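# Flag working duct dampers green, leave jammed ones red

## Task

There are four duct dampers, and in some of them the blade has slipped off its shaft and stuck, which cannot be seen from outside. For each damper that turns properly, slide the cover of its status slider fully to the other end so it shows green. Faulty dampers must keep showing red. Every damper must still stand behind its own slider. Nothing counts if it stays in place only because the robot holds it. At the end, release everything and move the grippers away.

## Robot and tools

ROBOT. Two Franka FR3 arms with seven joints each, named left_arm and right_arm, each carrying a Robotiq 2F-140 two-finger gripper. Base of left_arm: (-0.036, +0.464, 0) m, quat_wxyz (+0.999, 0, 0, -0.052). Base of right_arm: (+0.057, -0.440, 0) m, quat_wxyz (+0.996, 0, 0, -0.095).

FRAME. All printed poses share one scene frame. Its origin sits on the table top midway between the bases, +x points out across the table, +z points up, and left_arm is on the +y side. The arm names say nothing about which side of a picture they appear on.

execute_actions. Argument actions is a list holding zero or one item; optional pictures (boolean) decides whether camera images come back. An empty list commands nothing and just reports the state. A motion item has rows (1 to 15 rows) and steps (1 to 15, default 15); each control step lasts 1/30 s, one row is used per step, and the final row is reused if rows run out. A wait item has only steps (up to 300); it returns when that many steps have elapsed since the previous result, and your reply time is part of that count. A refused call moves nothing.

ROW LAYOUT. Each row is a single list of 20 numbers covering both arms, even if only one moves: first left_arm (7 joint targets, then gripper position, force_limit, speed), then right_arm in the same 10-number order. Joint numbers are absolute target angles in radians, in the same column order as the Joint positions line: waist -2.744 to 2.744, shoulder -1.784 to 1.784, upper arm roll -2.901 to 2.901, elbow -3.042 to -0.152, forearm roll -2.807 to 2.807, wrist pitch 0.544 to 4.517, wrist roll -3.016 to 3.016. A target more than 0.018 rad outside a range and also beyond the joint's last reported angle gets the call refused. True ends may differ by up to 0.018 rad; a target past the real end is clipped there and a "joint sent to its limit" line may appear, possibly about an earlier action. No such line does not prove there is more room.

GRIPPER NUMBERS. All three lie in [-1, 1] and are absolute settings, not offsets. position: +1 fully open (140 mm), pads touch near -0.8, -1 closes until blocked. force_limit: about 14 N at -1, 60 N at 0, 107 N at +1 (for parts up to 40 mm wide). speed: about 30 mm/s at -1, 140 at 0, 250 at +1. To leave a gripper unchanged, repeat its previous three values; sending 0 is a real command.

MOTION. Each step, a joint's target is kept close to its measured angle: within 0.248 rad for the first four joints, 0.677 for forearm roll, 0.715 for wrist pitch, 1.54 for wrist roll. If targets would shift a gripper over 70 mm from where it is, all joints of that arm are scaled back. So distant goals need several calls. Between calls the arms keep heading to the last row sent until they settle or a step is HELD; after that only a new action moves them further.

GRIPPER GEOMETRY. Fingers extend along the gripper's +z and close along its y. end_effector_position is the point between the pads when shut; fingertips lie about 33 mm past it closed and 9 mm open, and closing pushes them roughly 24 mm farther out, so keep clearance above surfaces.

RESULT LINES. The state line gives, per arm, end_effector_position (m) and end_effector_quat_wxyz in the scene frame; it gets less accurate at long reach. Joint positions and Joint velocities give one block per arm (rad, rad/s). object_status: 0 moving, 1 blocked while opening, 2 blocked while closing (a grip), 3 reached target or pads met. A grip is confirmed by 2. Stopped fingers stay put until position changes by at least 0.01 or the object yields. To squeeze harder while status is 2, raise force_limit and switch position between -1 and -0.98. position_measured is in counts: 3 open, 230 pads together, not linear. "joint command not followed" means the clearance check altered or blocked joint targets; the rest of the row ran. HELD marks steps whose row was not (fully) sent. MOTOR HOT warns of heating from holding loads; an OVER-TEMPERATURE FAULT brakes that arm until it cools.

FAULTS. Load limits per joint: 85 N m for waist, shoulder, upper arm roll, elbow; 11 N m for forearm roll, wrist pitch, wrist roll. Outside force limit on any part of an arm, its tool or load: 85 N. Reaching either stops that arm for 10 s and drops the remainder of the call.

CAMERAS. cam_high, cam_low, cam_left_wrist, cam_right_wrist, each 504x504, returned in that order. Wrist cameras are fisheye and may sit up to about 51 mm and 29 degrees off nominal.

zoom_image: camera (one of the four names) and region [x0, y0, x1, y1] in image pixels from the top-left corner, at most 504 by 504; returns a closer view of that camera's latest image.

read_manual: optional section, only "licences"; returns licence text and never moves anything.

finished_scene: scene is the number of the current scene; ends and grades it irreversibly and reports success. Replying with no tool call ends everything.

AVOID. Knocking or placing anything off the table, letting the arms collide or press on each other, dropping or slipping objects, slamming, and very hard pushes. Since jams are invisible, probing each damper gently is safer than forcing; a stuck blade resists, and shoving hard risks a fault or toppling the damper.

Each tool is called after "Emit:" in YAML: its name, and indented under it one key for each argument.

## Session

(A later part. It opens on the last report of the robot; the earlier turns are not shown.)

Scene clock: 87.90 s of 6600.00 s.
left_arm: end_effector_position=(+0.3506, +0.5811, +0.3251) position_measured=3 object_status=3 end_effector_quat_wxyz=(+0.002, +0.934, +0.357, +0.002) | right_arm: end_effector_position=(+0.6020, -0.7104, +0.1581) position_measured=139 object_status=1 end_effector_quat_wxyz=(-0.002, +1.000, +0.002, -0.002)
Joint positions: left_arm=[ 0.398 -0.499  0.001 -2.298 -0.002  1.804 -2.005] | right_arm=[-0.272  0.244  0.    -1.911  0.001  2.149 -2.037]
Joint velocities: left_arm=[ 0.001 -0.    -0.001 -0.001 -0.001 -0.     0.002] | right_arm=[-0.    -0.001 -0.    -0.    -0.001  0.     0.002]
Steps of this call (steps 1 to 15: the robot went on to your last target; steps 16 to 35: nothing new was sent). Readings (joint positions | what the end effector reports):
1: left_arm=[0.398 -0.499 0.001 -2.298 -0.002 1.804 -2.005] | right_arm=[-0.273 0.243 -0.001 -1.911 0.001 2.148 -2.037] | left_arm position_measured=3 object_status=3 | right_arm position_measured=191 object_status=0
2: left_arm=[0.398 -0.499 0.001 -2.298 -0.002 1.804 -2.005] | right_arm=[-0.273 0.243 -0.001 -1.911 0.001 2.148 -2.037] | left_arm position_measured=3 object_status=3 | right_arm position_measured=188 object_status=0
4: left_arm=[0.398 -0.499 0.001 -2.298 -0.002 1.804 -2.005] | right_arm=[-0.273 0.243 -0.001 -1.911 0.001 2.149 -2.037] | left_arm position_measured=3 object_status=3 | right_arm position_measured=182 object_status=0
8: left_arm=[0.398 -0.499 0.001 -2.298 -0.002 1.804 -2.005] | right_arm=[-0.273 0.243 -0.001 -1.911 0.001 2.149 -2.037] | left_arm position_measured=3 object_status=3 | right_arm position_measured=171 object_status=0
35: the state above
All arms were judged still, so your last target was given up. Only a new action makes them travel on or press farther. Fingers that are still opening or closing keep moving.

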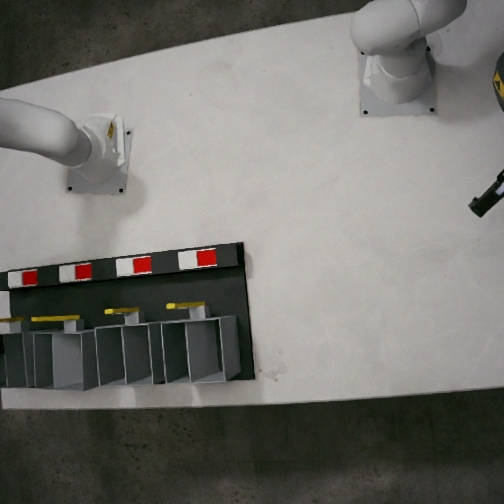

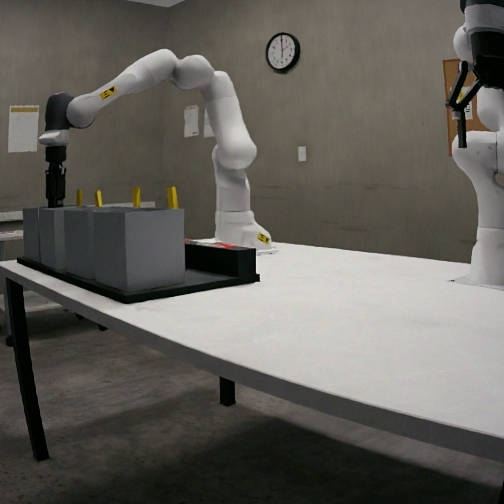

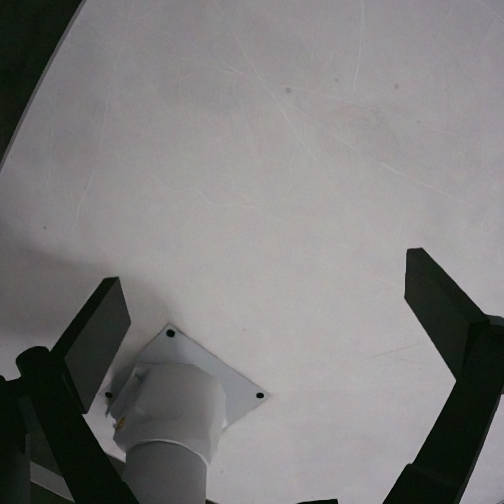

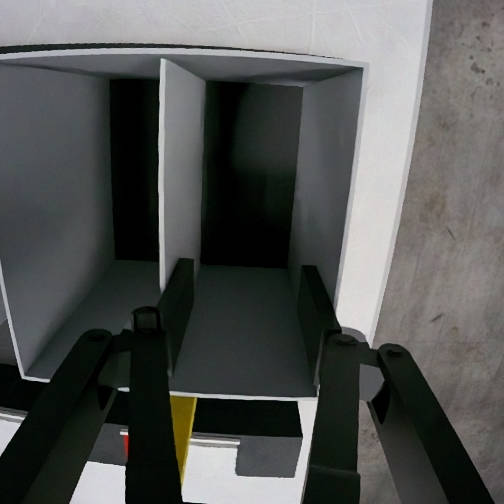

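Emit:
execute_actions:
  actions:
    - {"rows":[[0.4,-0.5,0,-2.3,0,1.8,-2.0,1,0,0,-0.262,0.242,0,-1.91,0,2.152,-2.03,-0.05,0,-0.8],[0.4,-0.5,0,-2.3,0,1.8,-2.0,1,0,0,-0.252,0.242,0,-1.91,0,2.152,-2.02,-0.05,0,-0.8]],"steps":12}
  pictures: false

Emit:
execute_actions:
  actions:
    - {"rows":[[0.4,-0.5,0,-2.3,0,1.8,-2.0,1,0,0,-0.252,0.242,0,-1.91,0,2.152,-2.02,-1,0,0]],"steps":8}
  pictures: false

Emit:
execute_actions:
  actions:
    - {"rows":[[0.4,-0.5,0,-2.3,0,1.8,-2.0,1,0,0,-0.252,0.185,0,-1.822,0,2.007,-2.02,-1,0,0]],"steps":12}
  pictures: false

Emit:
execute_actions:
  actions:
    - {"rows":[[0.4,-0.5,0,-2.3,0,1.8,-2.0,1,0,0,0.476,0.065,0,-1.978,0,2.043,-1.285,-1,0,0]]}
  pictures: false

Emit:
execute_actions:
  actions:
    - {"steps":40}

Scene clock: 95.13 s of 6600.00 s.
left_arm: end_effector_position=(+0.3506, +0.5811, +0.3251) position_measured=3 object_status=3 end_effector_quat_wxyz=(+0.002, +0.934, +0.357, +0.002) | right_arm: end_effector_position=(+0.6058, -0.7028, +0.1583) position_measured=139 object_status=1 end_effector_quat_wxyz=(-0.001, +1.000, +0.005, -0.002)
Joint positions: left_arm=[ 0.398 -0.499  0.001 -2.299 -0.002  1.804 -2.005] | right_arm=[-0.255  0.243 -0.002 -1.911  0.001  2.149 -2.029]
Joint velocities: left_arm=[-0.    -0.001 -0.    -0.001  0.001 -0.001 -0.   ] | right_arm=[ 0.002 -0.    -0.001  0.001  0.001  0.     0.006]
Steps of this call (steps 1 to 90: nothing new was sent; then 3.83 s passed at rest; steps 91 to 102: all 12 steps of this action). Readings (joint positions | what the end effector reports):
91: left_arm=[0.398 -0.499 0.001 -2.299 -0.002 1.804 -2.005] | right_arm=[-0.271 0.243 -0.000 -1.911 0.001 2.149 -2.037] | left_arm position_measured=3 object_status=3 | right_arm position_measured=139 object_status=1
92: left_arm=[0.398 -0.499 0.001 -2.299 -0.002 1.804 -2.005] | right_arm=[-0.268 0.243 -0.002 -1.911 0.001 2.149 -2.035] | left_arm position_measured=3 object_status=3 | right_arm position_measured=139 object_status=1
94: left_arm=[0.398 -0.499 0.001 -2.299 -0.002 1.804 -2.005] | right_arm=[-0.262 0.243 -0.002 -1.911 0.001 2.149 -2.033] | left_arm position_measured=3 object_status=3 | right_arm position_measured=139 object_status=1
98: left_arm=[0.398 -0.499 0.001 -2.299 -0.002 1.804 -2.005] | right_arm=[-0.256 0.243 -0.002 -1.911 0.001 2.149 -2.030] | left_arm position_measured=3 object_status=3 | right_arm position_measured=139 object_status=1
102: the state above

Scene clock: 95.40 s of 6600.00 s.
left_arm: end_effector_position=(+0.3506, +0.5811, +0.3251) position_measured=3 object_status=3 end_effector_quat_wxyz=(+0.002, +0.934, +0.357, +0.002) | right_arm: end_effector_position=(+0.6064, -0.7015, +0.1584) position_measured=190 object_status=0 end_effector_quat_wxyz=(-0.001, +1.000, +0.005, -0.002)
Joint positions: left_arm=[ 0.398 -0.499  0.001 -2.299 -0.002  1.804 -2.005] | right_arm=[-0.253  0.243 -0.001 -1.911  0.001  2.149 -2.026]
Joint velocities: left_arm=[-0.     0.001 -0.    -0.     0.     0.     0.   ] | right_arm=[ 0.001 -0.     0.001 -0.    -0.001  0.001  0.007]
Steps of this call (steps 1 to 8: all 8 steps of this action). Readings (joint positions | what the end effector reports):
1: left_arm=[0.398 -0.499 0.001 -2.299 -0.002 1.804 -2.005] | right_arm=[-0.255 0.243 -0.002 -1.911 0.001 2.149 -2.028] | left_arm position_measured=3 object_status=3 | right_arm position_measured=139 object_status=0
2: left_arm=[0.398 -0.499 0.001 -2.299 -0.002 1.804 -2.005] | right_arm=[-0.255 0.243 -0.002 -1.911 0.001 2.149 -2.028] | left_arm position_measured=3 object_status=3 | right_arm position_measured=144 object_status=0
4: left_arm=[0.398 -0.499 0.001 -2.299 -0.002 1.804 -2.005] | right_arm=[-0.254 0.243 -0.002 -1.911 0.001 2.149 -2.027] | left_arm position_measured=3 object_status=3 | right_arm position_measured=160 object_status=0
8: the state above

Scene clock: 95.80 s of 6600.00 s.
left_arm: end_effector_position=(+0.3506, +0.5811, +0.3251) position_measured=3 object_status=3 end_effector_quat_wxyz=(+0.002, +0.934, +0.357, +0.002) | right_arm: end_effector_position=(+0.6135, -0.7047, +0.2264) position_measured=233 object_status=3 end_effector_quat_wxyz=(+0.005, +1.000, +0.004, +0.010)
Joint positions: left_arm=[ 0.398 -0.499  0.001 -2.299 -0.002  1.804 -2.005] | right_arm=[-0.253  0.182 -0.001 -1.821  0.001  2.025 -2.024]
Joint velocities: left_arm=[-0.     0.001  0.    -0.001 -0.     0.     0.001] | right_arm=[-0.001  0.035 -0.     0.    -0.    -0.089  0.002]
Steps of this call (steps 1 to 12: all 12 steps of this action). Readings (joint positions | what the end effector reports):
1: left_arm=[0.398 -0.499 0.001 -2.299 -0.002 1.804 -2.005] | right_arm=[-0.253 0.242 -0.001 -1.896 0.001 2.123 -2.026] | left_arm position_measured=3 object_status=3 | right_arm position_measured=198 object_status=0
2: left_arm=[0.398 -0.499 0.001 -2.299 -0.002 1.804 -2.005] | right_arm=[-0.253 0.232 -0.001 -1.876 0.001 2.101 -2.025] | left_arm position_measured=3 object_status=3 | right_arm position_measured=206 object_status=0
4: left_arm=[0.398 -0.499 0.001 -2.299 -0.002 1.804 -2.005] | right_arm=[-0.253 0.204 -0.001 -1.845 0.001 2.072 -2.025] | left_arm position_measured=3 object_status=3 | right_arm position_measured=221 object_status=0
8: left_arm=[0.398 -0.499 0.001 -2.299 -0.002 1.804 -2.005] | right_arm=[-0.253 0.178 -0.001 -1.822 0.001 2.042 -2.024] | left_arm position_measured=3 object_status=3 | right_arm position_measured=233 object_status=0
12: the state above

Scene clock: 96.30 s of 6600.00 s.
left_arm: end_effector_position=(+0.3506, +0.5811, +0.3251) position_measured=3 object_status=3 end_effector_quat_wxyz=(+0.002, +0.934, +0.357, +0.002) | right_arm: end_effector_position=(+0.6301, -0.4051, +0.2233) position_measured=233 object_status=3 end_effector_quat_wxyz=(+0.000, +0.998, +0.068, -0.002)
Joint positions: left_arm=[ 0.398 -0.499  0.001 -2.299 -0.002  1.804 -2.005] | right_arm=[ 0.254  0.08  -0.004 -1.958  0.     2.034 -1.647]
Joint velocities: left_arm=[-0.001  0.    -0.     0.001 -0.001 -0.    -0.   ] | right_arm=[ 1.075 -0.051  0.08  -0.07  -0.001  0.01   0.537]
Steps of this call (steps 1 to 15: all 15 steps of this action). Readings (joint positions | what the end effector reports):
1: left_arm=[0.398 -0.499 0.001 -2.299 -0.002 1.804 -2.005] | right_arm=[-0.235 0.172 -0.013 -1.839 0.000 2.027 -1.993] | left_arm position_measured=3 object_status=3 | right_arm position_measured=233 object_status=3
2: left_arm=[0.398 -0.499 0.001 -2.299 -0.002 1.804 -2.005] | right_arm=[-0.209 0.158 -0.018 -1.860 0.000 2.027 -1.962] | left_arm position_measured=3 object_status=3 | right_arm position_measured=233 object_status=3
4: left_arm=[0.398 -0.499 0.001 -2.299 -0.002 1.804 -2.005] | right_arm=[-0.147 0.135 -0.018 -1.890 0.000 2.028 -1.903] | left_arm position_measured=3 object_status=3 | right_arm position_measured=233 object_status=3
8: left_arm=[0.398 -0.499 0.001 -2.299 -0.002 1.804 -2.005] | right_arm=[-0.007 0.104 -0.011 -1.928 0.000 2.031 -1.797] | left_arm position_measured=3 object_status=3 | right_arm position_measured=233 object_status=3
15: the state above

Scene clock: 97.63 s of 6600.00 s.
left_arm: end_effector_position=(+0.3506, +0.5811, +0.3251) position_measured=3 object_status=3 end_effector_quat_wxyz=(+0.002, +0.934, +0.357, +0.002) | right_arm: end_effector_position=(+0.6034, -0.2778, +0.2233) position_measured=233 object_status=3 end_effector_quat_wxyz=(+0.000, +1.000, +0.005, -0.001)
Joint positions: left_arm=[ 0.398 -0.499  0.001 -2.299 -0.002  1.804 -2.005] | right_arm=[ 0.477  0.066  0.001 -1.976  0.     2.04  -1.293]
Joint velocities: left_arm=[ 0.001 -0.002 -0.001  0.     0.     0.    -0.   ] | right_arm=[ 0.002 -0.     0.     0.001  0.001  0.001  0.015]
Steps of this call (steps 1 to 40: the robot went on to your last target). Readings (joint positions | what the end effector reports):
1: left_arm=[0.398 -0.499 0.001 -2.299 -0.002 1.804 -2.005] | right_arm=[0.292 0.078 -0.003 -1.960 0.000 2.035 -1.627] | left_arm position_measured=3 object_status=3 | right_arm position_measured=233 object_status=3
2: left_arm=[0.398 -0.499 0.001 -2.299 -0.002 1.804 -2.005] | right_arm=[0.331 0.076 -0.003 -1.963 0.000 2.035 -1.605] | left_arm position_measured=3 object_status=3 | right_arm position_measured=233 object_status=3
4: left_arm=[0.398 -0.499 0.001 -2.299 -0.002 1.804 -2.005] | right_arm=[0.405 0.072 -0.000 -1.969 0.000 2.037 -1.549] | left_arm position_measured=3 object_status=3 | right_arm position_measured=233 object_status=3
8: left_arm=[0.398 -0.499 0.001 -2.299 -0.002 1.804 -2.005] | right_arm=[0.475 0.068 0.012 -1.974 0.000 2.039 -1.456] | left_arm position_measured=3 object_status=3 | right_arm position_measured=233 object_status=3
40: the state above

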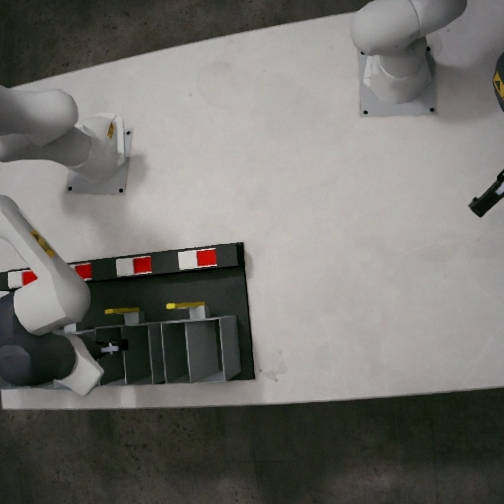

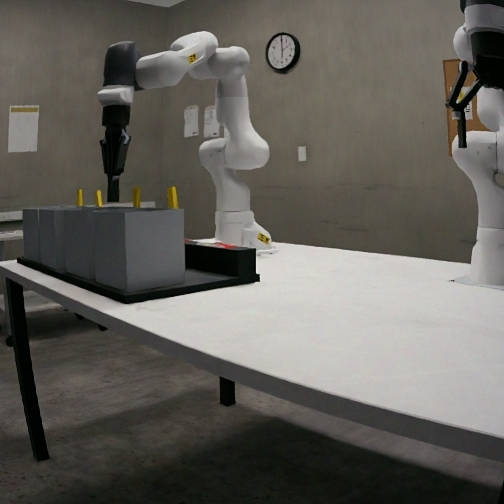

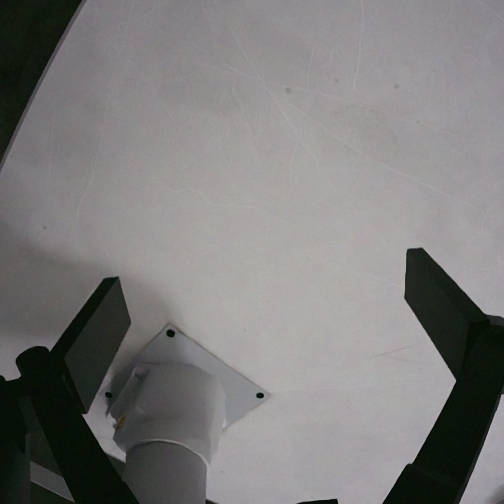

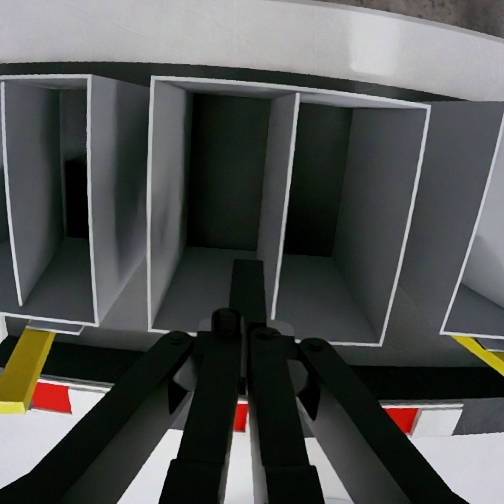

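Emit:
execute_actions:
  actions:
    - {"rows":[[0.4,-0.5,0,-2.3,0,1.8,-2.0,1,0,0,0.49,0.129,0,-2.067,0,2.196,-1.27,-1,0,0]]}
  pictures: false

Emit:
execute_actions:
  actions:
    - {"rows":[[0.4,-0.5,0,-2.3,0,1.8,-2.0,1,0,0,0.49,0.129,0,-2.067,0,2.196,-1.27,0.3,0,-0.7]]}
  pictures: false

Emit:
execute_actions:
  actions:
    - {"steps":40}

Scene clock: 101.40 s of 6600.00 s.
left_arm: end_effector_position=(+0.3506, +0.5811, +0.3251) position_measured=3 object_status=3 end_effector_quat_wxyz=(+0.002, +0.934, +0.357, +0.002) | right_arm: end_effector_position=(+0.5978, -0.2732, +0.1576) position_measured=233 object_status=3 end_effector_quat_wxyz=(+0.002, +1.000, +0.002, -0.006)
Joint positions: left_arm=[ 0.398 -0.499  0.001 -2.299 -0.002  1.804 -2.005] | right_arm=[ 0.489  0.13  -0.    -2.067  0.     2.184 -1.276]
Joint velocities: left_arm=[ 0.001 -0.001 -0.001  0.001  0.    -0.     0.001] | right_arm=[-0.001 -0.003 -0.    -0.001  0.     0.051  0.01 ]
Steps of this call (steps 1 to 30: the robot went on to your last target; steps 31 to 90: nothing new was sent; then 0.27 s passed at rest; steps 91 to 105: all 15 steps of this action). Readings (joint positions | what the end effector reports):
91: left_arm=[0.398 -0.499 0.001 -2.299 -0.002 1.804 -2.005] | right_arm=[0.479 0.068 -0.000 -1.991 0.000 2.068 -1.287] | left_arm position_measured=3 object_status=3 | right_arm position_measured=233 object_status=3
92: left_arm=[0.398 -0.499 0.001 -2.299 -0.002 1.804 -2.005] | right_arm=[0.481 0.080 -0.000 -2.011 0.000 2.092 -1.286] | left_arm position_measured=3 object_status=3 | right_arm position_measured=233 object_status=3
94: left_arm=[0.398 -0.499 0.001 -2.299 -0.002 1.804 -2.005] | right_arm=[0.486 0.111 -0.000 -2.043 0.000 2.124 -1.283] | left_arm position_measured=3 object_status=3 | right_arm position_measured=233 object_status=3
98: left_arm=[0.398 -0.499 0.001 -2.299 -0.002 1.804 -2.005] | right_arm=[0.489 0.135 -0.000 -2.067 0.000 2.159 -1.280] | left_arm position_measured=3 object_status=3 | right_arm position_measured=233 object_status=3
105: the state above

Scene clock: 101.90 s of 6600.00 s.
left_arm: end_effector_position=(+0.3506, +0.5811, +0.3251) position_measured=3 object_status=3 end_effector_quat_wxyz=(+0.002, +0.934, +0.357, +0.002) | right_arm: end_effector_position=(+0.6002, -0.2723, +0.1583) position_measured=186 object_status=0 end_effector_quat_wxyz=(+0.001, +1.000, +0.001, -0.002)
Joint positions: left_arm=[ 0.398 -0.499  0.001 -2.299 -0.002  1.804 -2.005] | right_arm=[ 0.489  0.13  -0.    -2.067  0.     2.192 -1.274]
Joint velocities: left_arm=[ 0.     0.001 -0.     0.     0.     0.001 -0.   ] | right_arm=[0.016 0.001 0.003 0.    0.001 0.007 0.002]
Steps of this call (steps 1 to 15: all 15 steps of this action). Readings (joint positions | what the end effector reports):
1: left_arm=[0.398 -0.499 0.001 -2.299 -0.002 1.804 -2.005] | right_arm=[0.489 0.130 -0.000 -2.067 0.000 2.186 -1.276] | left_arm position_measured=3 object_status=3 | right_arm position_measured=233 object_status=0
2: left_arm=[0.398 -0.499 0.001 -2.299 -0.002 1.804 -2.005] | right_arm=[0.489 0.130 -0.000 -2.067 0.000 2.187 -1.276] | left_arm position_measured=3 object_status=3 | right_arm position_measured=233 object_status=0
4: left_arm=[0.398 -0.499 0.001 -2.299 -0.002 1.804 -2.005] | right_arm=[0.489 0.130 -0.000 -2.067 0.000 2.189 -1.275] | left_arm position_measured=3 object_status=3 | right_arm position_measured=223 object_status=0
8: left_arm=[0.398 -0.499 0.001 -2.299 -0.002 1.804 -2.005] | right_arm=[0.489 0.130 -0.000 -2.067 0.000 2.191 -1.275] | left_arm position_measured=3 object_status=3 | right_arm position_measured=209 object_status=0
15: the state above

Scene clock: 103.23 s of 6600.00 s.
left_arm: end_effector_position=(+0.3506, +0.5811, +0.3251) position_measured=3 object_status=3 end_effector_quat_wxyz=(+0.002, +0.934, +0.357, +0.002) | right_arm: end_effector_position=(+0.5997, -0.2721, +0.1571) position_measured=91 object_status=3 end_effector_quat_wxyz=(+0.001, +1.000, +0.001, -0.003)
Joint positions: left_arm=[ 0.398 -0.499  0.001 -2.299 -0.002  1.804 -2.005] | right_arm=[ 0.49   0.132 -0.    -2.068 -0.001  2.194 -1.273]
Joint velocities: left_arm=[ 0.     0.     0.001 -0.001  0.001  0.001 -0.   ] | right_arm=[-0.    -0.     0.002 -0.001  0.001  0.001 -0.001]
Steps of this call (steps 1 to 15: the robot went on to your last target; steps 16 to 40: nothing new was sent). Readings (joint positions | what the end effector reports):
1: left_arm=[0.398 -0.499 0.001 -2.299 -0.002 1.804 -2.005] | right_arm=[0.489 0.130 -0.000 -2.067 0.000 2.193 -1.274] | left_arm position_measured=3 object_status=3 | right_arm position_measured=182 object_status=0
2: left_arm=[0.398 -0.499 0.001 -2.299 -0.002 1.804 -2.005] | right_arm=[0.490 0.130 0.000 -2.067 0.001 2.193 -1.274] | left_arm position_measured=3 object_status=3 | right_arm position_measured=179 object_status=0
4: left_arm=[0.398 -0.499 0.001 -2.299 -0.002 1.804 -2.005] | right_arm=[0.490 0.130 0.000 -2.067 0.001 2.193 -1.274] | left_arm position_measured=3 object_status=3 | right_arm position_measured=172 object_status=0
8: left_arm=[0.398 -0.499 0.001 -2.299 -0.002 1.804 -2.005] | right_arm=[0.491 0.130 0.001 -2.067 0.001 2.193 -1.273] | left_arm position_measured=3 object_status=3 | right_arm position_measured=159 object_status=0
40: the state above
All arms were judged still, so your last target was given up. Only a new action makes them travel on or press farther. Fingers that are still opening or closing keep moving.

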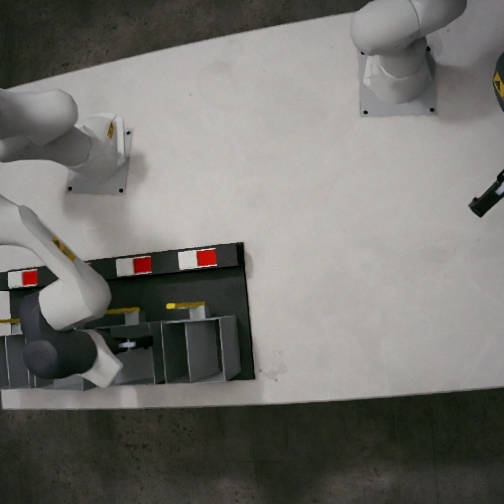

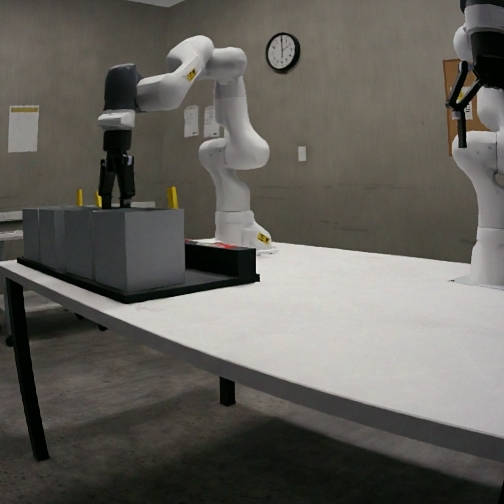

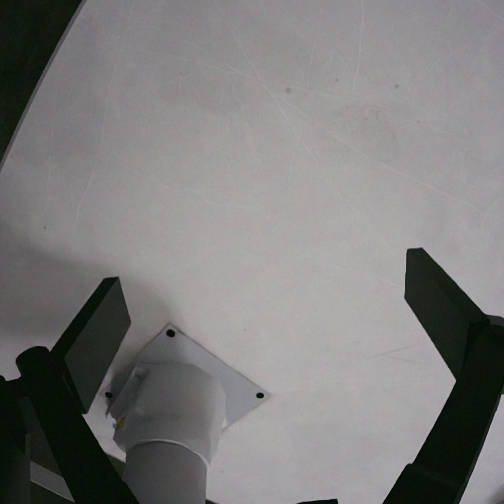

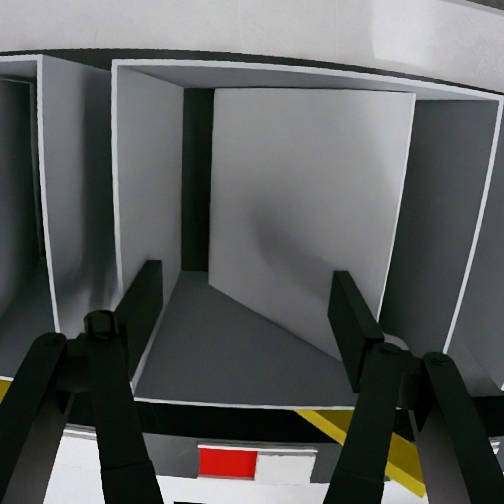

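Emit:
execute_actions:
  actions:
    - {"rows":[[0.4,-0.5,0,-2.3,0,1.8,-2.0,1,0,0,0.49,0.129,0,-2.067,0,2.196,-1.27,-1,0,0.5]],"steps":8}
  pictures: false

Emit:
execute_actions:
  actions:
    - {"rows":[[0.4,-0.5,0,-2.3,0,1.8,-2.0,1,0,0,0.49,0.065,0,-1.978,0,2.043,-1.27,-1,0,0.5]],"steps":12}
  pictures: false

Emit:
execute_actions:
  actions:
    - {"rows":[[0.4,-0.5,0,-2.3,0,1.8,-2.0,1,0,0,0.657,0.185,0,-1.822,0,2.007,-1.104,-1,0,0]]}
  pictures: false

Emit:
execute_actions:
  actions:
    - {"steps":15}

Scene clock: 117.63 s of 6600.00 s.
left_arm: end_effector_position=(+0.3505, +0.5811, +0.3251) position_measured=3 object_status=3 end_effector_quat_wxyz=(+0.002, +0.934, +0.357, +0.002) | right_arm: end_effector_position=(+0.5999, -0.2721, +0.1578) position_measured=163 object_status=0 end_effector_quat_wxyz=(+0.001, +1.000, +0.001, -0.002)
Joint positions: left_arm=[ 0.398 -0.499  0.001 -2.299 -0.002  1.804 -2.005] | right_arm=[ 0.49   0.13  -0.    -2.068 -0.001  2.194 -1.273]
Joint velocities: left_arm=[ 0.    -0.001 -0.001 -0.    -0.001 -0.    -0.   ] | right_arm=[-0.001 -0.    -0.    -0.    -0.002  0.    -0.   ]
Steps of this call (steps 1 to 90: nothing new was sent; then 11.13 s passed at rest; steps 91 to 98: all 8 steps of this action). Readings (joint positions | what the end effector reports):
91: left_arm=[0.398 -0.499 0.001 -2.299 -0.002 1.804 -2.005] | right_arm=[0.490 0.131 -0.000 -2.068 -0.001 2.194 -1.273] | left_arm position_measured=3 object_status=3 | right_arm position_measured=91 object_status=0
92: left_arm=[0.398 -0.499 0.001 -2.299 -0.002 1.804 -2.005] | right_arm=[0.490 0.131 -0.000 -2.068 -0.001 2.194 -1.273] | left_arm position_measured=3 object_status=3 | right_arm position_measured=100 object_status=0
94: left_arm=[0.398 -0.499 0.001 -2.299 -0.002 1.804 -2.005] | right_arm=[0.490 0.131 -0.000 -2.068 -0.001 2.194 -1.273] | left_arm position_measured=3 object_status=3 | right_arm position_measured=121 object_status=0
98: the state above

Scene clock: 118.03 s of 6600.00 s.
left_arm: end_effector_position=(+0.3505, +0.5811, +0.3251) position_measured=3 object_status=3 end_effector_quat_wxyz=(+0.002, +0.934, +0.357, +0.002) | right_arm: end_effector_position=(+0.6079, -0.2696, +0.2268) position_measured=233 object_status=3 end_effector_quat_wxyz=(-0.003, +1.000, +0.001, +0.010)
Joint positions: left_arm=[ 0.398 -0.499  0.001 -2.299 -0.002  1.804 -2.005] | right_arm=[ 0.49   0.062 -0.    -1.977 -0.001  2.061 -1.273]
Joint velocities: left_arm=[ 0.    -0.     0.    -0.001  0.002 -0.     0.001] | right_arm=[-0.     0.028  0.002  0.001 -0.001 -0.093  0.   ]
Steps of this call (steps 1 to 12: all 12 steps of this action). Readings (joint positions | what the end effector reports):
1: left_arm=[0.398 -0.499 0.001 -2.299 -0.002 1.804 -2.005] | right_arm=[0.490 0.128 -0.000 -2.054 -0.001 2.166 -1.273] | left_arm position_measured=3 object_status=3 | right_arm position_measured=173 object_status=0
2: left_arm=[0.398 -0.499 0.001 -2.299 -0.002 1.804 -2.005] | right_arm=[0.490 0.116 -0.000 -2.034 -0.001 2.143 -1.273] | left_arm position_measured=3 object_status=3 | right_arm position_measured=184 object_status=0
4: left_arm=[0.398 -0.499 0.001 -2.299 -0.002 1.804 -2.005] | right_arm=[0.490 0.084 -0.000 -2.001 -0.001 2.112 -1.273] | left_arm position_measured=3 object_status=3 | right_arm position_measured=205 object_status=0
8: left_arm=[0.398 -0.499 0.001 -2.299 -0.002 1.804 -2.005] | right_arm=[0.490 0.059 -0.000 -1.977 -0.001 2.080 -1.273] | left_arm position_measured=3 object_status=3 | right_arm position_measured=233 object_status=0
12: the state above

Scene clock: 118.53 s of 6600.00 s.
left_arm: end_effector_position=(+0.3505, +0.5811, +0.3251) position_measured=3 object_status=3 end_effector_quat_wxyz=(+0.002, +0.934, +0.357, +0.002) | right_arm: end_effector_position=(+0.6014, -0.1626, +0.2223) position_measured=233 object_status=3 end_effector_quat_wxyz=(-0.001, +1.000, +0.022, +0.002)
Joint positions: left_arm=[ 0.398 -0.499  0.001 -2.299 -0.002  1.804 -2.005] | right_arm=[ 0.659  0.184  0.002 -1.825 -0.001  2.014 -1.143]
Joint velocities: left_arm=[ 0.    -0.    -0.001  0.    -0.     0.     0.   ] | right_arm=[-0.019  0.001 -0.023  0.008  0.    -0.02   0.117]
Steps of this call (steps 1 to 15: all 15 steps of this action). Readings (joint positions | what the end effector reports):
1: left_arm=[0.398 -0.499 0.001 -2.299 -0.002 1.804 -2.005] | right_arm=[0.510 0.080 -0.012 -1.951 -0.001 2.052 -1.262] | left_arm position_measured=3 object_status=3 | right_arm position_measured=233 object_status=3
2: left_arm=[0.398 -0.499 0.001 -2.299 -0.002 1.804 -2.005] | right_arm=[0.535 0.104 -0.016 -1.919 -0.001 2.048 -1.251] | left_arm position_measured=3 object_status=3 | right_arm position_measured=233 object_status=3
4: left_arm=[0.398 -0.499 0.001 -2.299 -0.002 1.804 -2.005] | right_arm=[0.591 0.144 -0.012 -1.870 -0.001 2.038 -1.225] | left_arm position_measured=3 object_status=3 | right_arm position_measured=233 object_status=3
8: left_arm=[0.398 -0.499 0.001 -2.299 -0.002 1.804 -2.005] | right_arm=[0.656 0.180 0.008 -1.834 -0.001 2.024 -1.184] | left_arm position_measured=3 object_status=3 | right_arm position_measured=233 object_status=3
15: the state above

Scene clock: 119.03 s of 6600.00 s.
left_arm: end_effector_position=(+0.3505, +0.5811, +0.3251) position_measured=3 object_status=3 end_effector_quat_wxyz=(+0.002, +0.934, +0.357, +0.002) | right_arm: end_effector_position=(+0.6012, -0.1641, +0.2222) position_measured=233 object_status=3 end_effector_quat_wxyz=(-0.000, +1.000, +0.007, +0.001)
Joint positions: left_arm=[ 0.398 -0.499  0.001 -2.299 -0.002  1.804 -2.005] | right_arm=[ 0.658  0.184  0.001 -1.824 -0.001  2.011 -1.114]
Joint velocities: left_arm=[ 0.     0.    -0.     0.    -0.     0.     0.001] | right_arm=[ 0.     0.001 -0.     0.    -0.002 -0.     0.022]
Steps of this call (steps 1 to 15: the robot went on to your last target). Readings (joint positions | what the end effector reports):
1: left_arm=[0.398 -0.499 0.001 -2.299 -0.002 1.804 -2.005] | right_arm=[0.658 0.184 0.002 -1.825 -0.001 2.013 -1.139] | left_arm position_measured=3 object_status=3 | right_arm position_measured=233 object_status=3
2: left_arm=[0.398 -0.499 0.001 -2.299 -0.002 1.804 -2.005] | right_arm=[0.658 0.184 0.001 -1.825 -0.001 2.013 -1.136] | left_arm position_measured=3 object_status=3 | right_arm position_measured=233 object_status=3
4: left_arm=[0.398 -0.499 0.001 -2.299 -0.002 1.804 -2.005] | right_arm=[0.658 0.184 0.001 -1.825 -0.001 2.012 -1.130] | left_arm position_measured=3 object_status=3 | right_arm position_measured=233 object_status=3
8: left_arm=[0.398 -0.499 0.001 -2.299 -0.002 1.804 -2.005] | right_arm=[0.658 0.184 0.001 -1.825 -0.001 2.011 -1.122] | left_arm position_measured=3 object_status=3 | right_arm position_measured=233 object_status=3
15: the state above

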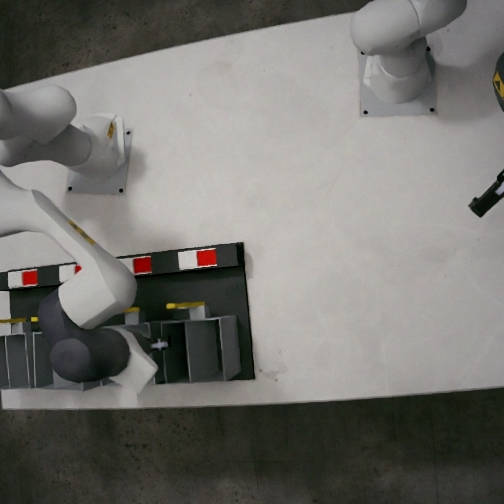

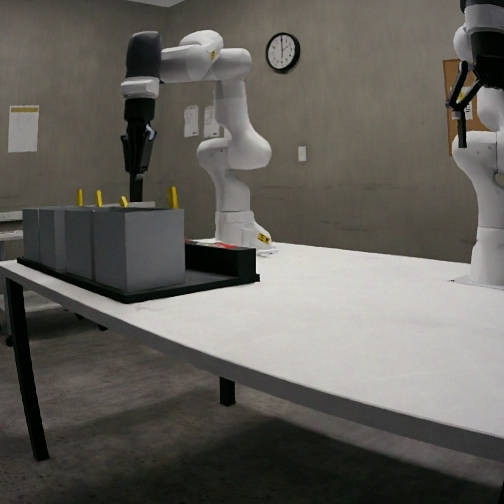

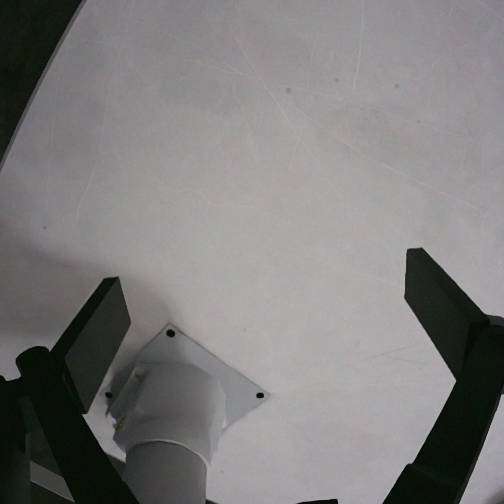

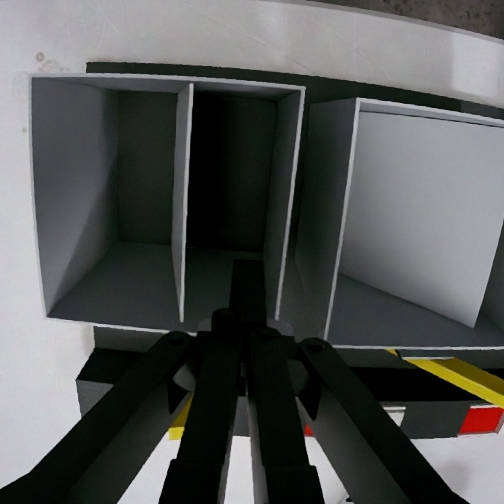

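Emit:
execute_actions:
  actions:
    - {"rows":[[0.4,-0.5,0,-2.3,0,1.8,-2.0,1,0,0,0.675,0.242,0,-1.91,0,2.152,-1.09,-1,0,0]]}
  pictures: false

Emit:
execute_actions:
  actions:
    - {"rows":[[0.4,-0.5,0,-2.3,0,1.8,-2.0,1,0,0,0.675,0.242,0,-1.91,0,2.152,-1.09,-0.05,0,-0.8]]}
  pictures: false

Emit:
execute_actions:
  actions:
    - {"steps":35}

Scene clock: 122.37 s of 6600.00 s.
left_arm: end_effector_position=(+0.3505, +0.5811, +0.3251) position_measured=3 object_status=3 end_effector_quat_wxyz=(+0.002, +0.934, +0.357, +0.002) | right_arm: end_effector_position=(+0.5933, -0.1578, +0.1577) position_measured=233 object_status=3 end_effector_quat_wxyz=(+0.003, +1.000, +0.005, -0.005)
Joint positions: left_arm=[ 0.398 -0.499  0.001 -2.299 -0.002  1.804 -2.005] | right_arm=[ 0.674  0.243 -0.    -1.911 -0.001  2.141 -1.096]
Joint velocities: left_arm=[ 0.001  0.001 -0.     0.    -0.     0.     0.001] | right_arm=[-0.    -0.006 -0.001 -0.     0.001  0.048  0.008]
Steps of this call (steps 1 to 15: the robot went on to your last target; steps 16 to 85: nothing new was sent; steps 86 to 100: all 15 steps of this action). Readings (joint positions | what the end effector reports):
86: left_arm=[0.398 -0.499 0.001 -2.299 -0.002 1.804 -2.005] | right_arm=[0.660 0.185 -0.001 -1.839 -0.001 2.036 -1.106] | left_arm position_measured=3 object_status=3 | right_arm position_measured=233 object_status=3
87: left_arm=[0.398 -0.499 0.001 -2.299 -0.002 1.804 -2.005] | right_arm=[0.663 0.195 -0.001 -1.857 -0.001 2.058 -1.105] | left_arm position_measured=3 object_status=3 | right_arm position_measured=233 object_status=3
89: left_arm=[0.398 -0.499 0.001 -2.299 -0.002 1.804 -2.005] | right_arm=[0.670 0.224 -0.001 -1.887 -0.001 2.087 -1.103] | left_arm position_measured=3 object_status=3 | right_arm position_measured=233 object_status=3
93: left_arm=[0.398 -0.499 0.001 -2.299 -0.002 1.804 -2.005] | right_arm=[0.674 0.249 -0.000 -1.910 -0.001 2.118 -1.099] | left_arm position_measured=3 object_status=3 | right_arm position_measured=233 object_status=3
100: the state above

Scene clock: 122.87 s of 6600.00 s.
left_arm: end_effector_position=(+0.3505, +0.5811, +0.3251) position_measured=3 object_status=3 end_effector_quat_wxyz=(+0.002, +0.934, +0.357, +0.002) | right_arm: end_effector_position=(+0.5953, -0.1568, +0.1584) position_measured=193 object_status=0 end_effector_quat_wxyz=(+0.002, +1.000, +0.004, -0.002)
Joint positions: left_arm=[ 0.398 -0.499  0.001 -2.299 -0.002  1.804 -2.005] | right_arm=[ 0.674  0.243 -0.    -1.911 -0.001  2.148 -1.094]
Joint velocities: left_arm=[ 0.001 -0.     0.001 -0.     0.001  0.    -0.   ] | right_arm=[-0.001  0.     0.    -0.001 -0.001  0.001  0.003]
Steps of this call (steps 1 to 15: all 15 steps of this action). Readings (joint positions | what the end effector reports):
1: left_arm=[0.398 -0.499 0.001 -2.299 -0.002 1.804 -2.005] | right_arm=[0.674 0.243 -0.000 -1.911 -0.001 2.143 -1.096] | left_arm position_measured=3 object_status=3 | right_arm position_measured=233 object_status=0
2: left_arm=[0.398 -0.499 0.001 -2.299 -0.002 1.804 -2.005] | right_arm=[0.674 0.243 -0.000 -1.911 -0.001 2.144 -1.096] | left_arm position_measured=3 object_status=3 | right_arm position_measured=233 object_status=0
4: left_arm=[0.398 -0.499 0.001 -2.299 -0.002 1.804 -2.005] | right_arm=[0.674 0.243 -0.000 -1.911 -0.001 2.145 -1.095] | left_arm position_measured=3 object_status=3 | right_arm position_measured=225 object_status=0
8: left_arm=[0.398 -0.499 0.001 -2.299 -0.002 1.804 -2.005] | right_arm=[0.674 0.243 -0.000 -1.911 -0.001 2.147 -1.095] | left_arm position_measured=3 object_status=3 | right_arm position_measured=213 object_status=0
15: the state above

Scene clock: 124.03 s of 6600.00 s.
left_arm: end_effector_position=(+0.3505, +0.5811, +0.3251) position_measured=3 object_status=3 end_effector_quat_wxyz=(+0.002, +0.934, +0.357, +0.002) | right_arm: end_effector_position=(+0.5956, -0.1554, +0.1584) position_measured=139 object_status=1 end_effector_quat_wxyz=(+0.000, +1.000, +0.004, -0.001)
Joint positions: left_arm=[ 0.398 -0.499  0.001 -2.299 -0.002  1.804 -2.005] | right_arm=[ 0.675  0.244  0.    -1.911  0.     2.151 -1.093]
Joint velocities: left_arm=[ 0.    -0.     0.001 -0.     0.001  0.     0.   ] | right_arm=[-0.    -0.    -0.002 -0.     0.001  0.    -0.001]
Steps of this call (steps 1 to 15: the robot went on to your last target; steps 16 to 35: nothing new was sent). Readings (joint positions | what the end effector reports):
1: left_arm=[0.398 -0.499 0.001 -2.299 -0.002 1.804 -2.005] | right_arm=[0.674 0.243 -0.000 -1.911 -0.001 2.148 -1.094] | left_arm position_measured=3 object_status=3 | right_arm position_measured=191 object_status=0
2: left_arm=[0.398 -0.499 0.001 -2.299 -0.002 1.804 -2.005] | right_arm=[0.674 0.243 -0.000 -1.911 -0.001 2.148 -1.094] | left_arm position_measured=3 object_status=3 | right_arm position_measured=188 object_status=0
4: left_arm=[0.398 -0.499 0.001 -2.299 -0.002 1.804 -2.005] | right_arm=[0.674 0.243 -0.000 -1.911 -0.001 2.149 -1.094] | left_arm position_measured=3 object_status=3 | right_arm position_measured=182 object_status=0
8: left_arm=[0.398 -0.499 0.001 -2.299 -0.002 1.804 -2.005] | right_arm=[0.674 0.243 -0.000 -1.911 -0.000 2.149 -1.094] | left_arm position_measured=3 object_status=3 | right_arm position_measured=171 object_status=0
35: the state above
All arms were judged still, so your last target was given up. Only a new action makes them travel on or press farther. Fingers that are still opening or closing keep moving.

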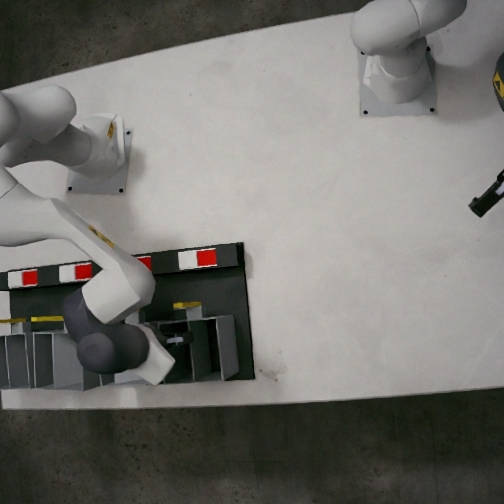

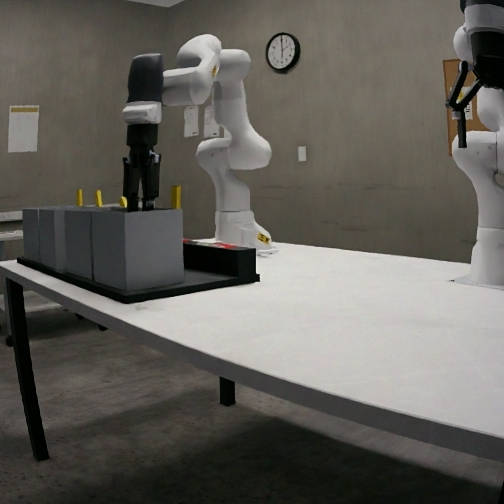

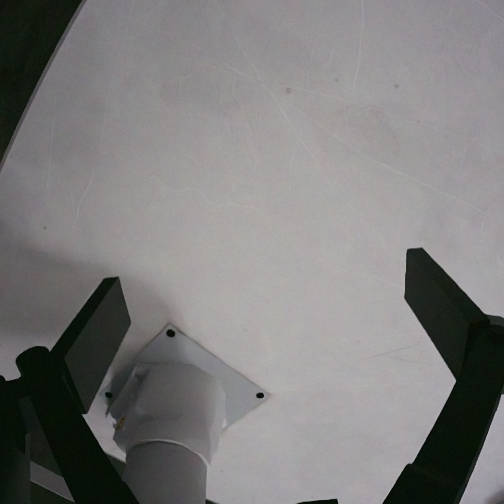

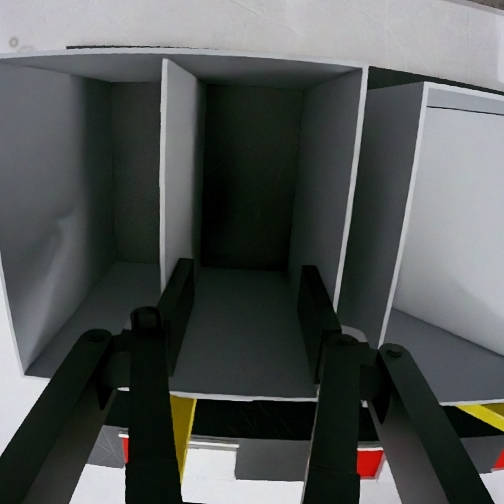

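Emit:
execute_actions:
  actions:
    - {"rows":[[0.4,-0.5,0,-2.3,0,1.8,-2.0,1,0,0,0.675,0.242,0,-1.91,0,2.152,-1.09,-1,0,0.5]],"steps":6}
  pictures: false

Emit:
execute_actions:
  actions:
    - {"rows":[[0.4,-0.5,0,-2.3,0,1.8,-2.0,1,0,0,0.675,0.185,0,-1.822,0,2.007,-1.09,-1,0,0.5]],"steps":12}
  pictures: false

Emit:
execute_actions:
  actions:
    - {"rows":[[0.4,-0.5,0,-2.3,0,1.8,-2.0,1,0,0,0.675,-0.284,0,-2.372,0,2.088,-1.0,-1,0,0.5]]}
  pictures: false

Emit:
execute_actions:
  actions:
    - {"rows":[[0.4,-0.5,0,-2.3,0,1.8,-2.0,1,0,0,0.836,-0.244,0,-2.594,0,2.35,-0.925,-1,0,0.5]]}
  pictures: false

Emit:
execute_actions:
  actions:
    - {"steps":20}

Scene clock: 130.17 s of 6600.00 s.
left_arm: end_effector_position=(+0.3505, +0.5811, +0.3251) position_measured=3 object_status=3 end_effector_quat_wxyz=(+0.002, +0.934, +0.357, +0.002) | right_arm: end_effector_position=(+0.5956, -0.1555, +0.1584) position_measured=189 object_status=0 end_effector_quat_wxyz=(+0.000, +1.000, +0.004, -0.001)
Joint positions: left_arm=[ 0.398 -0.499  0.001 -2.299 -0.002  1.804 -2.005] | right_arm=[ 0.675  0.243  0.    -1.911  0.     2.151 -1.093]
Joint velocities: left_arm=[ 0.    -0.001  0.    -0.    -0.001  0.    -0.001] | right_arm=[ 0.001 -0.    -0.001  0.     0.    -0.001  0.002]
Steps of this call (steps 1 to 90: nothing new was sent; then 2.93 s passed at rest; steps 91 to 96: all 6 steps of this action). Readings (joint positions | what the end effector reports):
91: left_arm=[0.398 -0.499 0.001 -2.299 -0.002 1.804 -2.005] | right_arm=[0.675 0.243 0.000 -1.911 0.000 2.151 -1.093] | left_arm position_measured=3 object_status=3 | right_arm position_measured=139 object_status=0
92: left_arm=[0.398 -0.499 0.001 -2.299 -0.002 1.804 -2.005] | right_arm=[0.675 0.243 0.000 -1.911 0.000 2.151 -1.093] | left_arm position_measured=3 object_status=3 | right_arm position_measured=147 object_status=0
94: left_arm=[0.398 -0.499 0.001 -2.299 -0.002 1.804 -2.005] | right_arm=[0.675 0.243 0.000 -1.911 0.000 2.151 -1.093] | left_arm position_measured=3 object_status=3 | right_arm position_measured=168 object_status=0
96: the state above

Scene clock: 130.57 s of 6600.00 s.
left_arm: end_effector_position=(+0.3505, +0.5811, +0.3251) position_measured=3 object_status=3 end_effector_quat_wxyz=(+0.002, +0.934, +0.357, +0.002) | right_arm: end_effector_position=(+0.6019, -0.1521, +0.2264) position_measured=233 object_status=3 end_effector_quat_wxyz=(-0.005, +1.000, +0.004, +0.010)
Joint positions: left_arm=[ 0.398 -0.499  0.001 -2.299 -0.002  1.804 -2.005] | right_arm=[ 0.675  0.182  0.    -1.821  0.     2.025 -1.093]
Joint velocities: left_arm=[ 0.     0.    -0.001  0.001 -0.001  0.     0.001] | right_arm=[-0.     0.035 -0.     0.    -0.001 -0.091  0.   ]
Steps of this call (steps 1 to 12: all 12 steps of this action). Readings (joint positions | what the end effector reports):
1: left_arm=[0.398 -0.499 0.001 -2.299 -0.002 1.804 -2.005] | right_arm=[0.675 0.242 0.000 -1.896 0.000 2.125 -1.093] | left_arm position_measured=3 object_status=3 | right_arm position_measured=200 object_status=0
2: left_arm=[0.398 -0.499 0.001 -2.299 -0.002 1.804 -2.005] | right_arm=[0.675 0.232 0.000 -1.876 0.000 2.103 -1.093] | left_arm position_measured=3 object_status=3 | right_arm position_measured=210 object_status=0
4: left_arm=[0.398 -0.499 0.001 -2.299 -0.002 1.804 -2.005] | right_arm=[0.675 0.204 0.000 -1.845 0.000 2.073 -1.093] | left_arm position_measured=3 object_status=3 | right_arm position_measured=231 object_status=0
8: left_arm=[0.398 -0.499 0.001 -2.299 -0.002 1.804 -2.005] | right_arm=[0.675 0.178 0.000 -1.821 0.000 2.042 -1.093] | left_arm position_measured=3 object_status=3 | right_arm position_measured=233 object_status=0
12: the state above

Scene clock: 131.07 s of 6600.00 s.
left_arm: end_effector_position=(+0.3505, +0.5811, +0.3251) position_measured=3 object_status=3 end_effector_quat_wxyz=(+0.002, +0.934, +0.357, +0.002) | right_arm: end_effector_position=(+0.4567, -0.2290, +0.2225) position_measured=233 object_status=3 end_effector_quat_wxyz=(+0.001, +0.999, -0.032, -0.003)
Joint positions: left_arm=[ 0.398 -0.499  0.001 -2.299 -0.002  1.804 -2.005] | right_arm=[ 0.675 -0.281 -0.    -2.368  0.001  2.08  -1.021]
Joint velocities: left_arm=[ 0.    -0.001  0.    -0.    -0.001  0.001  0.002] | right_arm=[-0.    -0.011 -0.    -0.029 -0.002  0.023  0.057]
Steps of this call (steps 1 to 15: all 15 steps of this action). Readings (joint positions | what the end effector reports):
1: left_arm=[0.398 -0.499 0.001 -2.299 -0.002 1.804 -2.005] | right_arm=[0.675 0.141 -0.000 -1.888 0.001 2.044 -1.084] | left_arm position_measured=3 object_status=3 | right_arm position_measured=233 object_status=3
2: left_arm=[0.398 -0.499 0.001 -2.299 -0.002 1.804 -2.005] | right_arm=[0.675 0.072 -0.000 -1.972 0.001 2.049 -1.076] | left_arm position_measured=3 object_status=3 | right_arm position_measured=233 object_status=3
4: left_arm=[0.398 -0.499 0.001 -2.299 -0.002 1.804 -2.005] | right_arm=[0.675 -0.082 -0.000 -2.131 0.001 2.060 -1.062] | left_arm position_measured=3 object_status=3 | right_arm position_measured=233 object_status=3
8: left_arm=[0.398 -0.499 0.001 -2.299 -0.002 1.804 -2.005] | right_arm=[0.675 -0.260 -0.000 -2.317 0.001 2.072 -1.041] | left_arm position_measured=3 object_status=3 | right_arm position_measured=233 object_status=3
15: the state above

Scene clock: 131.57 s of 6600.00 s.
left_arm: end_effector_position=(+0.3505, +0.5811, +0.3251) position_measured=3 object_status=3 end_effector_quat_wxyz=(+0.002, +0.934, +0.357, +0.002) | right_arm: end_effector_position=(+0.3898, -0.1886, +0.1286) position_measured=233 object_status=3 end_effector_quat_wxyz=(+0.006, +1.000, +0.012, -0.008)
Joint positions: left_arm=[ 0.398 -0.499  0.001 -2.299 -0.002  1.804 -2.005] | right_arm=[ 0.834 -0.242  0.002 -2.591  0.001  2.329 -0.949]
Joint velocities: left_arm=[-0.    -0.    -0.    -0.    -0.     0.001  0.001] | right_arm=[ 0.002 -0.007 -0.005 -0.001 -0.002  0.113  0.066]
Steps of this call (steps 1 to 15: all 15 steps of this action). Readings (joint positions | what the end effector reports):
1: left_arm=[0.398 -0.499 0.001 -2.299 -0.002 1.804 -2.005] | right_arm=[0.693 -0.285 -0.008 -2.392 0.001 2.110 -1.016] | left_arm position_measured=3 object_status=3 | right_arm position_measured=233 object_status=3
2: left_arm=[0.398 -0.499 0.001 -2.299 -0.002 1.804 -2.005] | right_arm=[0.718 -0.283 -0.010 -2.428 0.001 2.137 -1.010] | left_arm position_measured=3 object_status=3 | right_arm position_measured=233 object_status=3
4: left_arm=[0.398 -0.499 0.001 -2.299 -0.002 1.804 -2.005] | right_arm=[0.773 -0.266 -0.007 -2.505 0.001 2.198 -0.996] | left_arm position_measured=3 object_status=3 | right_arm position_measured=233 object_status=3
8: left_arm=[0.398 -0.499 0.001 -2.299 -0.002 1.804 -2.005] | right_arm=[0.829 -0.239 0.004 -2.584 0.001 2.274 -0.972] | left_arm position_measured=3 object_status=3 | right_arm position_measured=233 object_status=3
15: the state above

Scene clock: 132.23 s of 6600.00 s.
left_arm: end_effector_position=(+0.3505, +0.5811, +0.3251) position_measured=3 object_status=3 end_effector_quat_wxyz=(+0.002, +0.934, +0.357, +0.002) | right_arm: end_effector_position=(+0.3943, -0.1853, +0.1301) position_measured=233 object_status=3 end_effector_quat_wxyz=(+0.001, +1.000, +0.003, -0.001)
Joint positions: left_arm=[ 0.398 -0.499  0.001 -2.299 -0.002  1.804 -2.005] | right_arm=[ 0.834 -0.243  0.002 -2.592  0.001  2.346 -0.931]
Joint velocities: left_arm=[-0.002 -0.001 -0.    -0.    -0.001  0.    -0.001] | right_arm=[ 0.     0.    -0.001 -0.     0.001  0.002  0.01 ]
Steps of this call (steps 1 to 20: the robot went on to your last target). Readings (joint positions | what the end effector reports):
1: left_arm=[0.398 -0.499 0.001 -2.299 -0.002 1.804 -2.005] | right_arm=[0.834 -0.243 0.002 -2.591 0.001 2.332 -0.947] | left_arm position_measured=3 object_status=3 | right_arm position_measured=233 object_status=3
2: left_arm=[0.398 -0.499 0.001 -2.299 -0.002 1.804 -2.005] | right_arm=[0.834 -0.243 0.002 -2.591 0.001 2.335 -0.945] | left_arm position_measured=3 object_status=3 | right_arm position_measured=233 object_status=3
4: left_arm=[0.398 -0.499 0.001 -2.299 -0.002 1.804 -2.005] | right_arm=[0.834 -0.243 0.002 -2.591 0.001 2.339 -0.942] | left_arm position_measured=3 object_status=3 | right_arm position_measured=233 object_status=3
8: left_arm=[0.398 -0.499 0.001 -2.299 -0.002 1.804 -2.005] | right_arm=[0.834 -0.243 0.002 -2.591 0.001 2.343 -0.937] | left_arm position_measured=3 object_status=3 | right_arm position_measured=233 object_status=3
20: the state above

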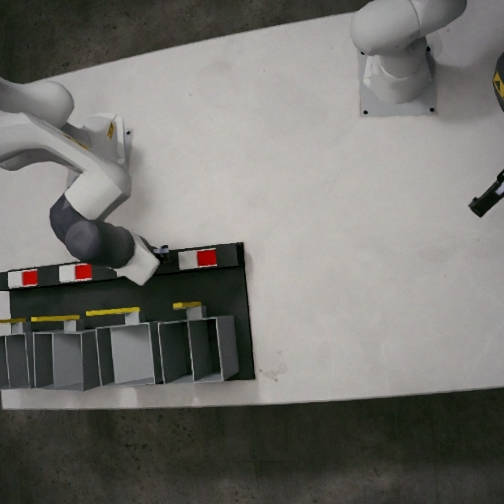

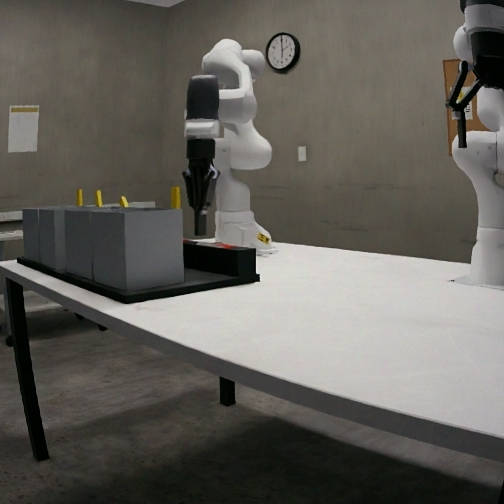

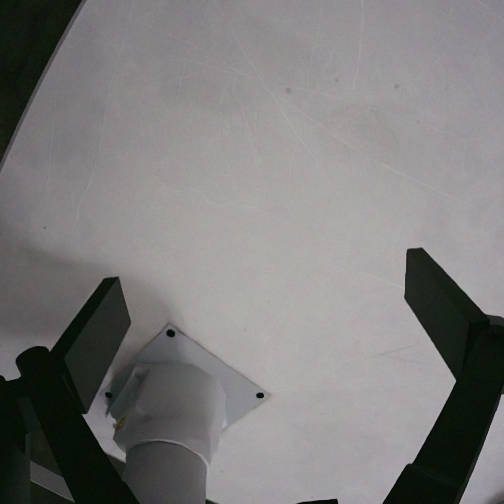

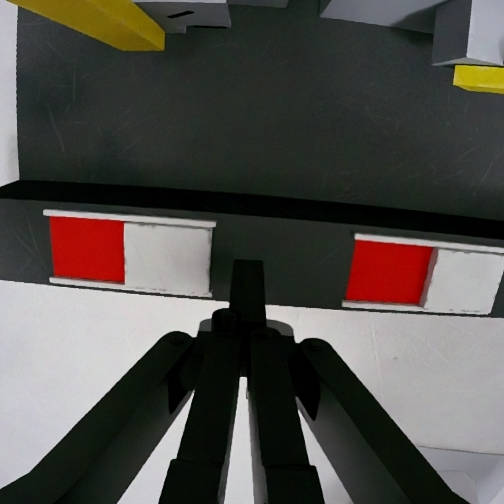

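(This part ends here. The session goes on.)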